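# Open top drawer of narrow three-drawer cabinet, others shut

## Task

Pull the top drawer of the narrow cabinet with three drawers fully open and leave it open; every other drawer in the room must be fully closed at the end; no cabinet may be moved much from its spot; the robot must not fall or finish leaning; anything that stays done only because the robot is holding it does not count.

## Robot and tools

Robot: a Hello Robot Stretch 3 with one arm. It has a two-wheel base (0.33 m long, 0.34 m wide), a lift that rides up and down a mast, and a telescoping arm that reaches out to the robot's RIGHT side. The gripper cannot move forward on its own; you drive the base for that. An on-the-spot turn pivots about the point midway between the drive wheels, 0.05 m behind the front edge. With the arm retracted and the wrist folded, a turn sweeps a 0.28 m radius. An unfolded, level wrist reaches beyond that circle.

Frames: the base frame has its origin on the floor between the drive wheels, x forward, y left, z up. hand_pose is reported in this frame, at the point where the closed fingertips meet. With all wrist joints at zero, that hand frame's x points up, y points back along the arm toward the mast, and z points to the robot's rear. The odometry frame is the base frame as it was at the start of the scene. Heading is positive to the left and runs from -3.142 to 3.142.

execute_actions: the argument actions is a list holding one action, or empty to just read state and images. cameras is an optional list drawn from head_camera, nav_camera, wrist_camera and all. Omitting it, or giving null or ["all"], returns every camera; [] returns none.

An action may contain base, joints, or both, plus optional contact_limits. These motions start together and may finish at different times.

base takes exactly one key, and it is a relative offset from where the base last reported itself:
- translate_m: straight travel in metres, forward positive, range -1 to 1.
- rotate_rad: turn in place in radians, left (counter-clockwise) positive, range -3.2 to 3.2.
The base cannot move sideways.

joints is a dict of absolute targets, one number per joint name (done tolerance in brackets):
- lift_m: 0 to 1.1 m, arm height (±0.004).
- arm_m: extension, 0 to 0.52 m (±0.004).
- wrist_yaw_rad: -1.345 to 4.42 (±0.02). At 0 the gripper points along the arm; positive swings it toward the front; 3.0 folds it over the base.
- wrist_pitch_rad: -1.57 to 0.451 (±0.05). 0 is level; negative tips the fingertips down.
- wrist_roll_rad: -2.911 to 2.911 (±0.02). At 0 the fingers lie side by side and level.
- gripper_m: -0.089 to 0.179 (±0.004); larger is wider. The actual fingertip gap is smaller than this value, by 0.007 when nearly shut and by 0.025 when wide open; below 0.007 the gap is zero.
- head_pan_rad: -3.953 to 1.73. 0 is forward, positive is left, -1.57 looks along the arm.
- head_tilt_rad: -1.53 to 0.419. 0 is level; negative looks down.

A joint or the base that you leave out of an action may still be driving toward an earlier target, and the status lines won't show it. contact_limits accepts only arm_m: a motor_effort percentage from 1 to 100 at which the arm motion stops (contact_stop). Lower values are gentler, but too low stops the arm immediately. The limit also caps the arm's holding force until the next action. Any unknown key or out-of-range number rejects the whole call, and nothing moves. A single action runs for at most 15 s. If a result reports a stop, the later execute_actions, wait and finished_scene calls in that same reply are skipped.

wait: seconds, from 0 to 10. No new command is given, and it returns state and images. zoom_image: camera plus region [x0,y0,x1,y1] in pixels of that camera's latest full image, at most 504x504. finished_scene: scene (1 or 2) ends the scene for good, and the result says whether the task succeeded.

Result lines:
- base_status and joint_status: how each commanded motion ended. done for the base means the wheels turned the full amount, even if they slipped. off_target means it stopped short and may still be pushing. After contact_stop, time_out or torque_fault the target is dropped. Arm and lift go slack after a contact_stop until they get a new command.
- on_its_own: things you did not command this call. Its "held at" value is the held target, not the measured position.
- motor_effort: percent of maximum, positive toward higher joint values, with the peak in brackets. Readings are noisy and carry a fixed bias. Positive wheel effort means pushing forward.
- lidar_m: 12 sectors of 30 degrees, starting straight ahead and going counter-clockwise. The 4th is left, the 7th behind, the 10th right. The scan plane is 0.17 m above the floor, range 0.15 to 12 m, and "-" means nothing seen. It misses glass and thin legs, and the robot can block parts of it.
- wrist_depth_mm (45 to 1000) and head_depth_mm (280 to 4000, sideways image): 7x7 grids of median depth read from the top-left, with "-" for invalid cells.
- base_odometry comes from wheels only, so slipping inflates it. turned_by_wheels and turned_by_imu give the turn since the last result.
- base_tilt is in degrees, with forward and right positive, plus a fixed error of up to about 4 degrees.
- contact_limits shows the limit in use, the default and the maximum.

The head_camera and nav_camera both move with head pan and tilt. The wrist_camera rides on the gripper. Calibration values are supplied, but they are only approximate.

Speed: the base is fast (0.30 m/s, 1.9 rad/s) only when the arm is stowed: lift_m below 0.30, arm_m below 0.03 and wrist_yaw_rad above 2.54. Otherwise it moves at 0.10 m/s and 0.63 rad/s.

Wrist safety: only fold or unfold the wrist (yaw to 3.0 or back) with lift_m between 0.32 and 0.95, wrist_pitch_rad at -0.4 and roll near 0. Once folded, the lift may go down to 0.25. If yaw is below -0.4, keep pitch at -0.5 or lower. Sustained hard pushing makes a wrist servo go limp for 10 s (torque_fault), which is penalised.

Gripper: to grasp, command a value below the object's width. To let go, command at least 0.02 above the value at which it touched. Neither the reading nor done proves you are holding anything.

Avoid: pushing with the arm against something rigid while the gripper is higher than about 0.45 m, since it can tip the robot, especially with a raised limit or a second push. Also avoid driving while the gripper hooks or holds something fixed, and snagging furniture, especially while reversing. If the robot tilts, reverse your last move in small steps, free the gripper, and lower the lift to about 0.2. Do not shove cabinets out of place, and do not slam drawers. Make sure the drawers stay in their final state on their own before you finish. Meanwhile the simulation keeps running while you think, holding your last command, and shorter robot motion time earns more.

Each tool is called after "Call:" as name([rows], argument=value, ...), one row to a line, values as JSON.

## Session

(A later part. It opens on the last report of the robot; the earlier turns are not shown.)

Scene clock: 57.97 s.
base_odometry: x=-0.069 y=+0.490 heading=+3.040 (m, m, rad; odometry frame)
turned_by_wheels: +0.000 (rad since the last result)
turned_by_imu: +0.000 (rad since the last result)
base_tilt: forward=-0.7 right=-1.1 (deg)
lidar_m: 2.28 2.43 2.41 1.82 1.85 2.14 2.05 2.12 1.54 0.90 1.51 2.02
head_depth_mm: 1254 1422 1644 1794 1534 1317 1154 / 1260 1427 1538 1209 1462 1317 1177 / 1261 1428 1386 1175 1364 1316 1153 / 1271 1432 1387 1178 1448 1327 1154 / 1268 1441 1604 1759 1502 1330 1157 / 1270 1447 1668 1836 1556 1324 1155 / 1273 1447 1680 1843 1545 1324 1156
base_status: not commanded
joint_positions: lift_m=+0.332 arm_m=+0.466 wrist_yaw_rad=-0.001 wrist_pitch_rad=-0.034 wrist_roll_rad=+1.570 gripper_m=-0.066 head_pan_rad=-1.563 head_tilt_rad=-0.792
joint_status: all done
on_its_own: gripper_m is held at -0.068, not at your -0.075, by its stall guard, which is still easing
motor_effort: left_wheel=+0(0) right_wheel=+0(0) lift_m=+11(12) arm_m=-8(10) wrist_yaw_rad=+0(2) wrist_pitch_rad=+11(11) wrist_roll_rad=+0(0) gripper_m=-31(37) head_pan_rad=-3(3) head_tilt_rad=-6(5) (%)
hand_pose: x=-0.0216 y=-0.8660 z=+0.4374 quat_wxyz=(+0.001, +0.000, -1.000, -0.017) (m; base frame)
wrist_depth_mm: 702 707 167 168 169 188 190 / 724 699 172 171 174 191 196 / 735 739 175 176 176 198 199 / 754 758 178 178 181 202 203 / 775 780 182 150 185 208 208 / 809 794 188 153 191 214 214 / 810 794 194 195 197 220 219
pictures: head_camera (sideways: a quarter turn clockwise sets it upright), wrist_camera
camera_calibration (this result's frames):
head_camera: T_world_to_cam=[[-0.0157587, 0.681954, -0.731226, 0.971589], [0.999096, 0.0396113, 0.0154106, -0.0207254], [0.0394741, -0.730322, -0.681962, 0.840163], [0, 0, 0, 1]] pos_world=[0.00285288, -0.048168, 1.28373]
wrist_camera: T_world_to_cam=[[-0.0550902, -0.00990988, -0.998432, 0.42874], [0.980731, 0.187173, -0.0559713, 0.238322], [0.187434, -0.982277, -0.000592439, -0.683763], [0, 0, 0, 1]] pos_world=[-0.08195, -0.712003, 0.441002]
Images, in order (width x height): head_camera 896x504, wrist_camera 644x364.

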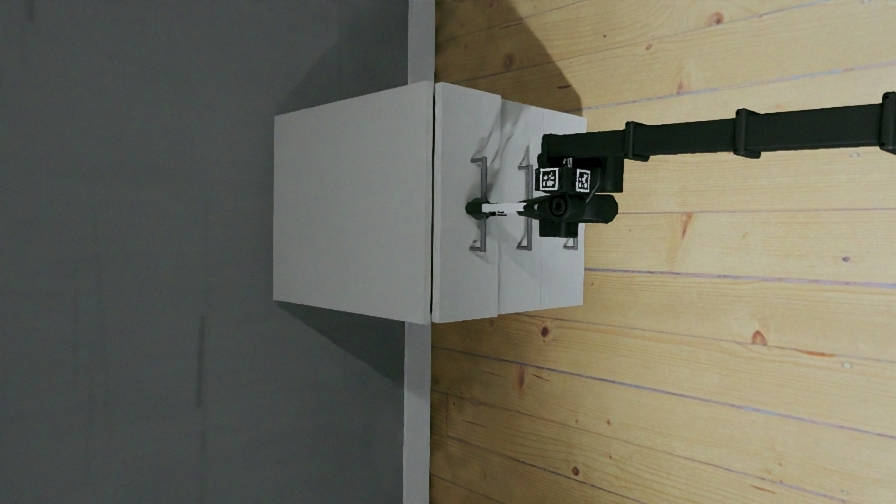

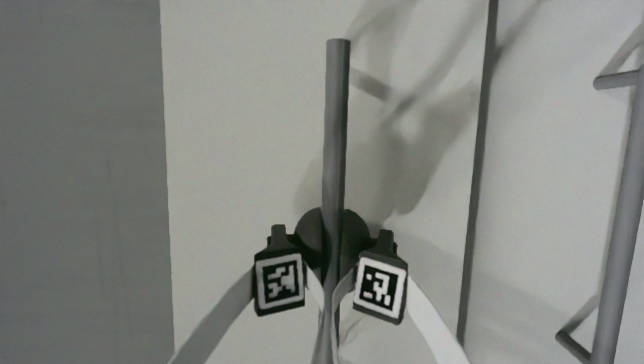

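Call:
execute_actions([
  {"joints":{"arm_m":0.2,"gripper_m":-0.055},"contact_limits":{"arm_m":13}},
], cameras=["head_camera"])

Call:
execute_actions([
  {"joints":{"arm_m":0.13,"gripper_m":-0.07},"contact_limits":{"arm_m":12}},
], cameras=["wrist_camera","head_camera"])

Scene clock: 63.47 s.
base_odometry: x=-0.069 y=+0.490 heading=+3.040 (m, m, rad; odometry frame)
turned_by_wheels: +0.000 (rad since the last result)
turned_by_imu: +0.000 (rad since the last result)
base_tilt: forward=-0.8 right=-1.1 (deg)
lidar_m: 2.28 2.42 2.41 1.82 1.85 2.15 2.05 2.12 1.53 0.90 1.51 2.02
head_depth_mm: 1251 1423 1638 1803 1544 1314 1152 / 1258 1428 1540 1201 1032 1321 1151 / 1261 1436 1390 1183 1003 1375 1138 / 1265 1435 1390 1187 1009 1348 1156 / 1271 1442 1600 1757 1180 1321 1156 / 1269 1450 1678 1846 1555 1320 1157 / 1277 1457 1678 1859 1554 1331 1160
base_status: not commanded
joint_positions: lift_m=+0.332 arm_m=+0.201 wrist_yaw_rad=-0.034 wrist_pitch_rad=-0.037 wrist_roll_rad=+1.570 gripper_m=-0.044 head_pan_rad=-1.563 head_tilt_rad=-0.792
joint_status: gripper_m off_target (ended at -0.044, target -0.055); the others done
on_its_own: wrist_yaw_rad is held at -0.042, not at your +0.000, by its stall guard, which is not easing now; gripper_m is held at -0.045, not at your -0.055, by its stall guard, which is not easing now
motor_effort: left_wheel=+0(9) right_wheel=+0(8) lift_m=+12(11) arm_m=-6(11) wrist_yaw_rad=-10(29) wrist_pitch_rad=+13(13) wrist_roll_rad=+0(0) gripper_m=-25(30) head_pan_rad=-3(3) head_tilt_rad=-4(5) (%)
contact_limits: arm_m 13 (drawing in: default 22, maximum 37; extending or still: default 31, maximum 51)
hand_pose: x=-0.0300 y=-0.6005 z=+0.4364 quat_wxyz=(+0.001, -0.017, -1.000, -0.019) (m; base frame)
wrist_depth_mm: 980 941 170 171 174 450 480 / 999 - 174 174 175 456 467 / 1000 - 176 177 180 463 470 / - - 181 180 182 481 478 / - - 182 151 186 494 487 / - - 188 153 190 491 500 / - - 192 192 195 749 510
pictures: head_camera (sideways: a quarter turn clockwise sets it upright)
camera_calibration (this result's frames):
head_camera: T_world_to_cam=[[-0.0157586, 0.681954, -0.731226, 0.971589], [0.999096, 0.0396112, 0.0154106, -0.0207254], [0.039474, -0.730322, -0.681962, 0.840163], [0, 0, 0, 1]] pos_world=[0.00285287, -0.048168, 1.28373]
Images, in order (width x height): head_camera 896x504.

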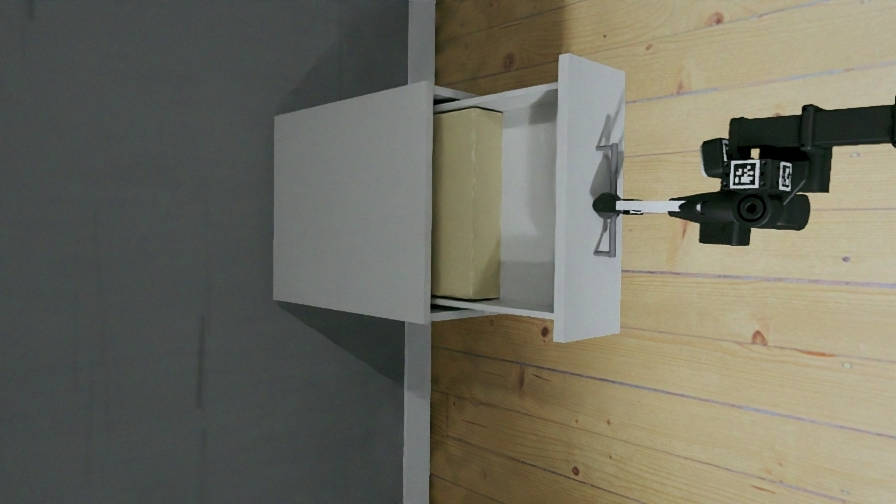

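Scene clock: 65.17 s.
base_odometry: x=-0.069 y=+0.490 heading=+3.040 (m, m, rad; odometry frame)
turned_by_wheels: +0.000 (rad since the last result)
turned_by_imu: +0.000 (rad since the last result)
base_tilt: forward=-0.7 right=-1.0 (deg)
lidar_m: 2.28 2.42 2.40 1.82 1.85 2.15 2.05 2.11 1.53 0.90 1.51 2.02
head_depth_mm: 1256 1424 1632 1791 1540 1320 1148 / 1256 1426 1542 1192 1052 1284 1171 / 1264 1437 1392 1173 1102 1301 - / 1258 1430 1392 1174 1099 1295 1152 / 1263 1434 1596 1757 1126 1297 1157 / 1271 1446 1685 1839 1546 1327 1157 / 1273 1448 1681 1851 1555 1321 1156
base_status: not commanded
joint_positions: lift_m=+0.332 arm_m=+0.131 wrist_yaw_rad=-0.040 wrist_pitch_rad=-0.038 wrist_roll_rad=+1.570 gripper_m=-0.065 head_pan_rad=-1.563 head_tilt_rad=-0.792
joint_status: gripper_m off_target (ended at -0.065, target -0.070); the others done
on_its_own: wrist_yaw_rad is held at -0.042, not at your +0.000, by its stall guard, which is not easing now
motor_effort: left_wheel=+0(1) right_wheel=+1(1) lift_m=+12(12) arm_m=-8(12) wrist_yaw_rad=-1(9) wrist_pitch_rad=+13(13) wrist_roll_rad=+0(0) gripper_m=-33(100) head_pan_rad=-3(3) head_tilt_rad=-5(4) (%)
contact_limits: arm_m 12 (drawing in: default 22, maximum 37; extending or still: default 31, maximum 51)
hand_pose: x=-0.0317 y=-0.5307 z=+0.4362 quat_wxyz=(+0.001, -0.020, -1.000, -0.020) (m; base frame)
wrist_depth_mm: - - 180 180 180 695 523 / - - 182 183 184 533 528 / - - 185 187 189 532 522 / - - 190 190 191 547 504 / - - 193 - 195 564 505 / - - 196 - 198 569 511 / - - 201 201 203 727 498
pictures: head_camera (sideways: a quarter turn clockwise sets it upright), wrist_camera
camera_calibration (this result's frames):
head_camera: T_world_to_cam=[[-0.0157586, 0.681954, -0.731226, 0.971589], [0.999096, 0.0396112, 0.0154106, -0.0207254], [0.039474, -0.730322, -0.681962, 0.840163], [0, 0, 0, 1]] pos_world=[0.00285287, -0.048168, 1.28373]
wrist_camera: T_world_to_cam=[[-0.0552474, -0.00295118, -0.998468, 0.433992], [0.987366, 0.148581, -0.0550722, 0.164704], [0.148516, -0.988896, -0.00529482, -0.355182], [0, 0, 0, 1]] pos_world=[-0.0858964, -0.374429, 0.440517]
Images, in order (width x height): head_camera 896x504, wrist_camera 644x364.

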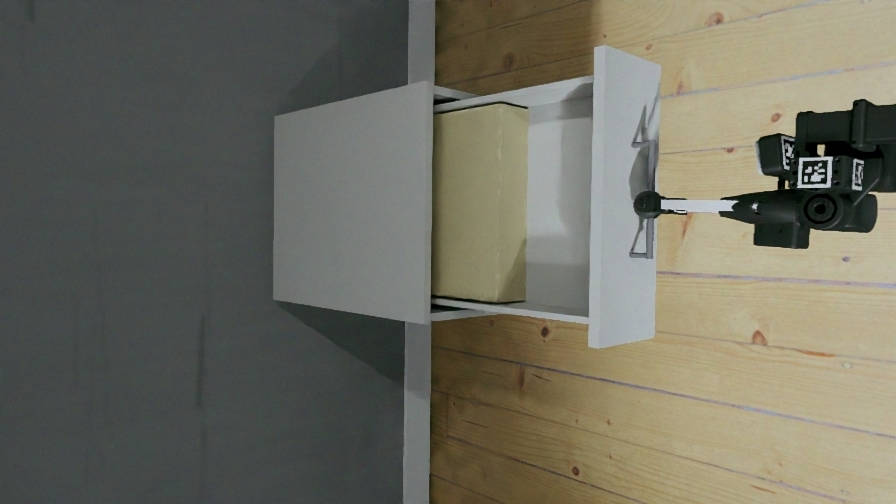

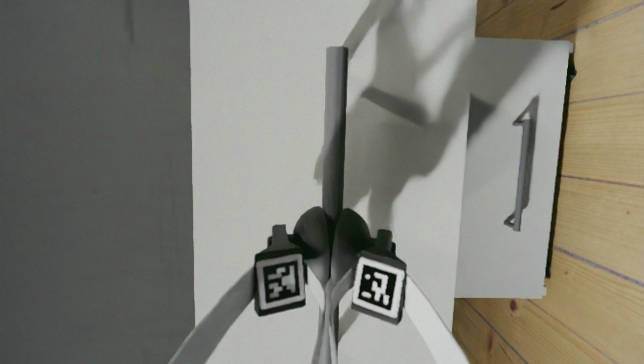

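Call:
execute_actions([
  {"joints":{"arm_m":0.142,"gripper_m":0.04}},
], cameras=[])

Call:
execute_actions([
  {"joints":{"gripper_m":-0.075}},
], cameras=[])

Call:
execute_actions([
  {"joints":{"arm_m":0.125}},
], cameras=["wrist_camera","head_camera"])

Scene clock: 70.23 s.
base_odometry: x=-0.069 y=+0.490 heading=+3.040 (m, m, rad; odometry frame)
turned_by_wheels: +0.000 (rad since the last result)
turned_by_imu: +0.000 (rad since the last result)
base_tilt: forward=-0.7 right=-1.1 (deg)
lidar_m: 2.28 2.42 2.41 1.82 1.86 2.14 2.05 2.12 1.54 0.90 1.51 2.02
head_depth_mm: 1252 1423 1642 1800 1540 1316 1152 / 1256 1425 1535 1188 1055 1296 1171 / 1264 1431 1383 1176 1097 1325 - / 1268 1440 1385 1175 1091 1296 1144 / 1268 1437 1598 1745 1123 1299 1152 / 1271 1446 1671 1829 1549 1325 1155 / 1277 1447 1679 1849 1550 1324 1161
base_status: not commanded
joint_positions: lift_m=+0.332 arm_m=+0.142 wrist_yaw_rad=-0.041 wrist_pitch_rad=-0.026 wrist_roll_rad=+1.570 gripper_m=+0.040 head_pan_rad=-1.563 head_tilt_rad=-0.792
joint_status: all done
on_its_own: wrist_yaw_rad is held at -0.042, not at your +0.000, by its stall guard, which is not easing now
motor_effort: left_wheel=+0(1) right_wheel=+0(0) lift_m=+12(12) arm_m=+5(6) wrist_yaw_rad=-2(2) wrist_pitch_rad=+9(14) wrist_roll_rad=+0(0) gripper_m=+1(92) head_pan_rad=-3(3) head_tilt_rad=-5(5) (%)
hand_pose: x=-0.0318 y=-0.5418 z=+0.4394 quat_wxyz=(+0.001, -0.020, -1.000, -0.013) (m; base frame)
wrist_depth_mm: - - 177 179 179 509 530 / - - 181 181 182 511 516 / - - 184 184 186 504 525 / - - 188 188 190 535 523 / - - 190 191 192 540 518 / - - - 195 - 549 521 / - - 198 199 200 716 513
pictures: none
No camera images: the call's "cameras" was empty. Leave "cameras" out to get every camera's image.

Scene clock: 71.87 s.
base_odometry: x=-0.069 y=+0.490 heading=+3.040 (m, m, rad; odometry frame)
turned_by_wheels: +0.000 (rad since the last result)
turned_by_imu: +0.000 (rad since the last result)
base_tilt: forward=-0.7 right=-1.2 (deg)
lidar_m: 2.28 2.43 2.40 1.82 1.85 2.15 2.05 2.11 1.54 0.90 1.51 2.02
head_depth_mm: 1254 1424 1648 1814 1545 1314 1150 / 1256 1423 1544 1185 1056 1291 1175 / 1262 1430 1391 1175 1097 1321 - / 1260 1439 1392 1173 1094 1296 1142 / 1274 1440 1597 1766 1127 1296 1159 / 1270 1450 1684 1847 1549 1325 1159 / 1280 1450 1679 1841 1549 1326 1155
base_status: not commanded
joint_positions: lift_m=+0.332 arm_m=+0.142 wrist_yaw_rad=-0.041 wrist_pitch_rad=-0.037 wrist_roll_rad=+1.570 gripper_m=-0.073 head_pan_rad=-1.563 head_tilt_rad=-0.792
joint_status: all done
on_its_own: wrist_yaw_rad is held at -0.042, not at your +0.000, by its stall guard, which is not easing now
motor_effort: left_wheel=+0(1) right_wheel=+0(0) lift_m=+11(10) arm_m=+4(4) wrist_yaw_rad=-2(3) wrist_pitch_rad=+13(14) wrist_roll_rad=+0(1) gripper_m=-37(100) head_pan_rad=-3(3) head_tilt_rad=-6(5) (%)
hand_pose: x=-0.0319 y=-0.5415 z=+0.4365 quat_wxyz=(+0.001, -0.021, -1.000, -0.019) (m; base frame)
wrist_depth_mm: - - 178 179 180 668 515 / - - 180 181 183 521 516 / - - 184 184 185 527 528 / - - 187 189 191 540 515 / - - 191 188 193 552 507 / - - 193 - 198 554 523 / - - 198 199 201 742 518
pictures: none
No camera images: the call's "cameras" was empty. Leave "cameras" out to get every camera's image.

Scene clock: 72.93 s.
base_odometry: x=-0.069 y=+0.490 heading=+3.040 (m, m, rad; odometry frame)
turned_by_wheels: +0.000 (rad since the last result)
turned_by_imu: +0.000 (rad since the last result)
base_tilt: forward=-0.7 right=-1.1 (deg)
lidar_m: 2.29 2.43 2.41 1.82 1.85 2.15 2.05 2.12 1.54 0.90 1.51 2.02
head_depth_mm: 1252 1420 1647 1802 1543 1316 1156 / 1255 1429 1537 1185 1056 1285 1172 / 1255 1431 1389 1169 1099 1296 - / 1260 1433 1387 1175 1095 1298 1146 / 1269 1437 1603 1754 1130 1296 1155 / 1274 1437 1664 1856 1545 1324 1161 / 1270 1443 1674 1858 1545 1327 1154
base_status: not commanded
joint_positions: lift_m=+0.332 arm_m=+0.126 wrist_yaw_rad=-0.042 wrist_pitch_rad=-0.037 wrist_roll_rad=+1.570 gripper_m=-0.070 head_pan_rad=-1.563 head_tilt_rad=-0.792
joint_status: all done
on_its_own: wrist_yaw_rad is held at -0.042, not at your +0.000, by its stall guard, which is not easing now
motor_effort: left_wheel=+0(1) right_wheel=+0(1) lift_m=+12(11) arm_m=-8(10) wrist_yaw_rad=-1(0) wrist_pitch_rad=+13(13) wrist_roll_rad=+0(0) gripper_m=-34(37) head_pan_rad=-3(3) head_tilt_rad=-4(5) (%)
hand_pose: x=-0.0320 y=-0.5256 z=+0.4365 quat_wxyz=(+0.001, -0.021, -1.000, -0.019) (m; base frame)
wrist_depth_mm: - - 185 185 187 680 524 / - - 188 188 190 525 519 / - - 190 192 193 553 516 / - - 194 195 196 554 509 / - - 196 - 202 552 520 / - - 201 - 203 571 507 / - - 206 205 208 747 507
pictures: head_camera (sideways: a quarter turn clockwise sets it upright), wrist_camera
camera_calibration (this result's frames):
head_camera: T_world_to_cam=[[-0.0157586, 0.681954, -0.731226, 0.971589], [0.999096, 0.0396112, 0.0154106, -0.0207254], [0.039474, -0.730322, -0.681962, 0.840163], [0, 0, 0, 1]] pos_world=[0.00285287, -0.048168, 1.28373]
wrist_camera: T_world_to_cam=[[-0.0553088, -0.00422912, -0.99846, 0.433656], [0.987587, 0.147007, -0.0553291, 0.163653], [0.147015, -0.989126, -0.00395417, -0.35091], [0, 0, 0, 1]] pos_world=[-0.0860478, -0.369319, 0.440655]
Images, in order (width x height): head_camera 896x504, wrist_camera 644x364.

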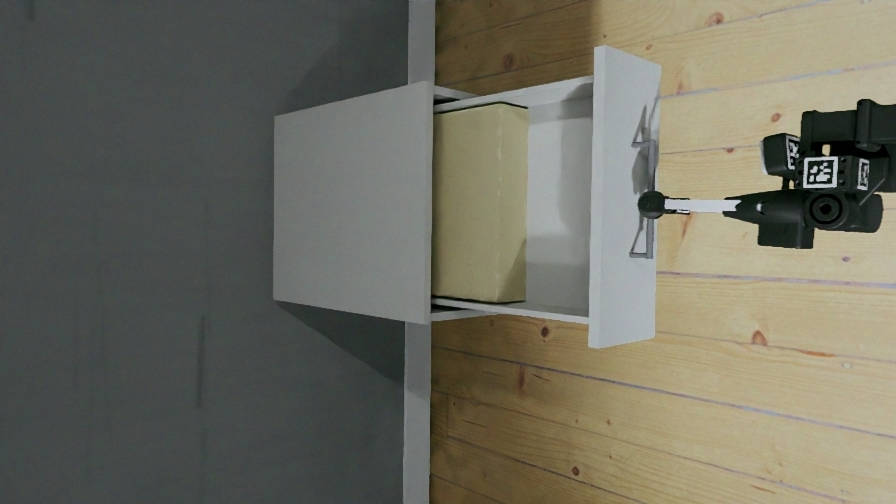

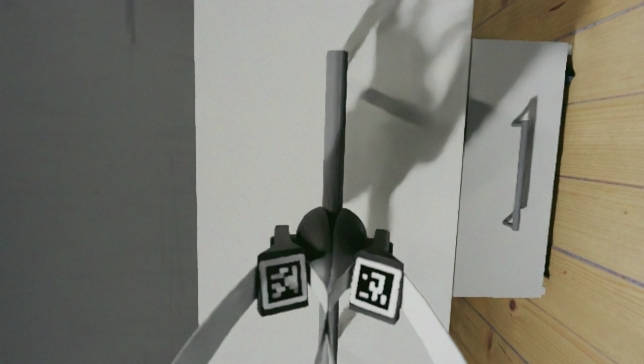

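Call:
execute_actions([
  {"joints":{"gripper_m":0.05,"head_pan_rad":0.75,"head_tilt_rad":-0.35}},
], cameras=["head_camera","nav_camera"])

Call:
execute_actions([
  {"joints":{"arm_m":0.07}},
], cameras=["wrist_camera"])

Scene clock: 79.83 s.
base_odometry: x=-0.069 y=+0.490 heading=+3.040 (m, m, rad; odometry frame)
turned_by_wheels: +0.000 (rad since the last result)
turned_by_imu: +0.000 (rad since the last result)
base_tilt: forward=-0.7 right=-1.1 (deg)
lidar_m: 2.28 2.42 2.41 1.82 1.85 2.14 2.05 2.11 1.54 0.90 1.51 2.02
head_depth_mm: 2559 2678 2777 2898 2569 1896 1489 / 2751 2922 2972 2600 2573 1895 1490 / 2987 3184 3338 2602 2559 1881 1490 / 2869 3046 3214 3432 2579 1891 1495 / 2602 2776 2923 3113 2556 1876 1491 / 2381 2514 2654 2784 2554 1871 1492 / 2209 2316 2425 2541 2542 1875 1491
base_status: not commanded
joint_positions: lift_m=+0.332 arm_m=+0.125 wrist_yaw_rad=-0.042 wrist_pitch_rad=-0.026 wrist_roll_rad=+1.570 gripper_m=+0.050 head_pan_rad=+0.743 head_tilt_rad=-0.359
joint_status: all done
on_its_own: wrist_yaw_rad is held at -0.042, not at your +0.000, by its stall guard, which is not easing now
motor_effort: left_wheel=-1(1) right_wheel=+0(1) lift_m=+12(12) arm_m=-5(8) wrist_yaw_rad=-1(0) wrist_pitch_rad=+9(13) wrist_roll_rad=+0(0) gripper_m=+1(91) head_pan_rad=+2(35) head_tilt_rad=+6(35) (%)
hand_pose: x=-0.0321 y=-0.5257 z=+0.4394 quat_wxyz=(+0.001, -0.021, -1.000, -0.013) (m; base frame)
wrist_depth_mm: - - 184 185 185 703 533 / - - 188 187 190 529 532 / - - 191 189 193 537 523 / - - 195 195 196 550 522 / - - - 198 197 560 526 / - - - 203 - 576 521 / - - 207 206 208 697 510
pictures: head_camera (sideways: a quarter turn clockwise sets it upright), nav_camera (sideways: a quarter turn counterclockwise sets it upright)
camera_calibration (this result's frames):
head_camera: T_world_to_cam=[[-0.223329, -0.219463, -0.949716, 1.25779], [-0.702105, 0.712073, 0.00055453, 0.00898842], [0.676146, 0.666924, -0.313113, 0.356363], [0, 0, 0, 1]] pos_world=[0.0462573, 0.0319697, 1.30612]
nav_camera: T_world_to_cam=[[0.259435, 0.214044, 0.941742, -1.18435], [0.637828, -0.770179, -0.00066107, 0.0492963], [0.725169, 0.600841, -0.336335, 0.396523], [0, 0, 0, 1]] pos_world=[-0.0117252, 0.0532242, 1.24875]
Images, in order (width x height): head_camera 896x504, nav_camera 672x504.

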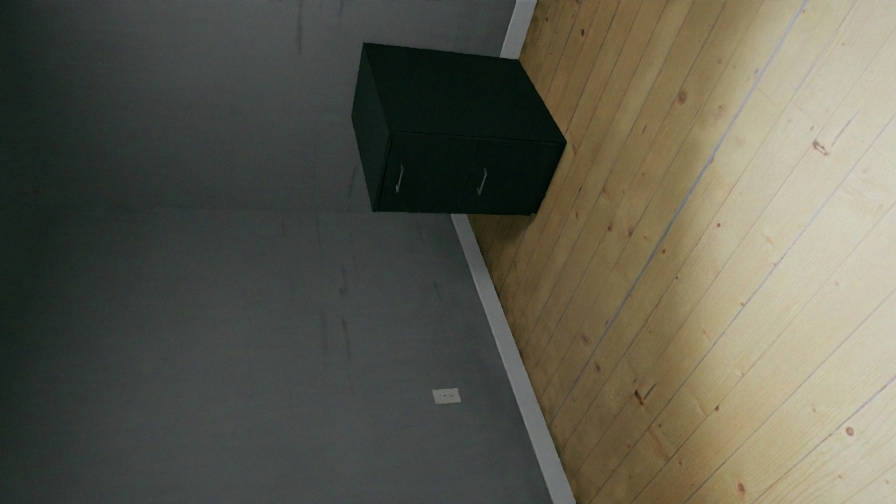

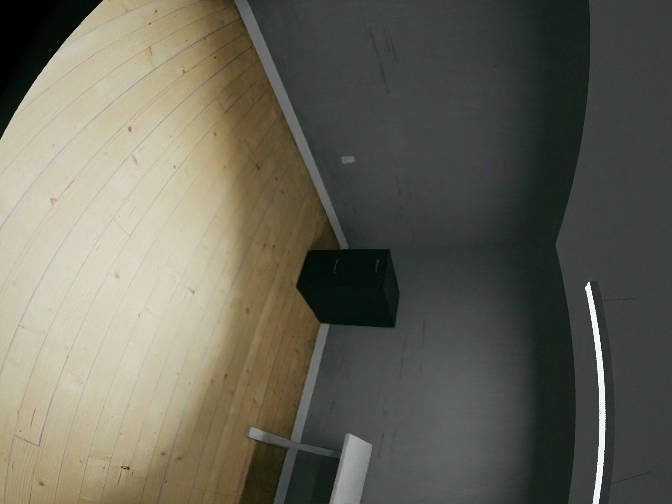

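Scene clock: 81.37 s.
base_odometry: x=-0.069 y=+0.490 heading=+3.040 (m, m, rad; odometry frame)
turned_by_wheels: +0.000 (rad since the last result)
turned_by_imu: +0.000 (rad since the last result)
base_tilt: forward=-0.7 right=-1.1 (deg)
lidar_m: 2.28 2.43 2.41 1.82 1.85 2.15 2.05 2.11 1.53 0.90 1.51 2.02
head_depth_mm: 2569 2657 2777 2893 2570 1877 1493 / 2772 2887 2971 2599 2561 1890 1499 / 2969 3142 3285 2602 2568 1886 1487 / 2886 3092 3216 3465 2592 1885 1489 / 2637 2749 2946 3097 2542 1892 1485 / 2405 2516 2632 2788 2580 1884 1486 / 2225 2318 2430 2557 2563 1882 1491
base_status: not commanded
joint_positions: lift_m=+0.332 arm_m=+0.070 wrist_yaw_rad=-0.042 wrist_pitch_rad=-0.025 wrist_roll_rad=+1.570 gripper_m=+0.050 head_pan_rad=+0.743 head_tilt_rad=-0.359
joint_status: all done
on_its_own: wrist_yaw_rad is held at -0.042, not at your +0.000, by its stall guard, which is not easing now
motor_effort: left_wheel=-1(1) right_wheel=+0(1) lift_m=+12(11) arm_m=-5(5) wrist_yaw_rad=-1(0) wrist_pitch_rad=+8(9) wrist_roll_rad=+0(0) gripper_m=+1(0) head_pan_rad=+2(3) head_tilt_rad=+6(7) (%)
hand_pose: x=-0.0321 y=-0.4707 z=+0.4396 quat_wxyz=(+0.001, -0.021, -1.000, -0.013) (m; base frame)
wrist_depth_mm: - - 238 240 240 782 530 / - - 243 242 243 578 536 / - - 248 245 248 590 534 / - - 250 249 253 609 533 / - - - 255 606 616 524 / - - - 259 - 682 526 / - - 266 266 267 711 516
pictures: wrist_camera
camera_calibration (this result's frames):
wrist_camera: T_world_to_cam=[[-0.055803, -0.0161308, -0.998311, 0.431245], [0.987586, 0.14615, -0.057565, 0.156396], [0.146832, -0.989131, 0.00777493, -0.301766], [0, 0, 0, 1]] pos_world=[-0.0860808, -0.314387, 0.441866]
Images, in order (width x height): wrist_camera 644x364.

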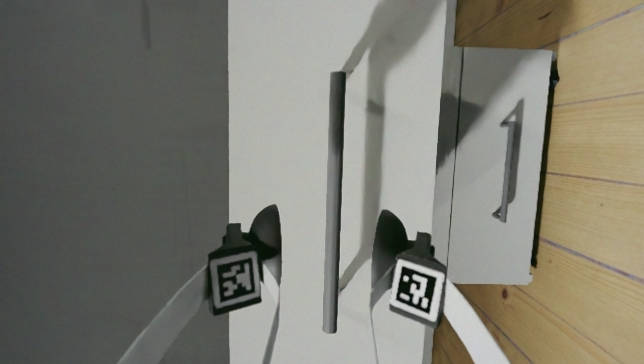

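Call:
finished_scene(scene=1)

The scene is finished: the task was done.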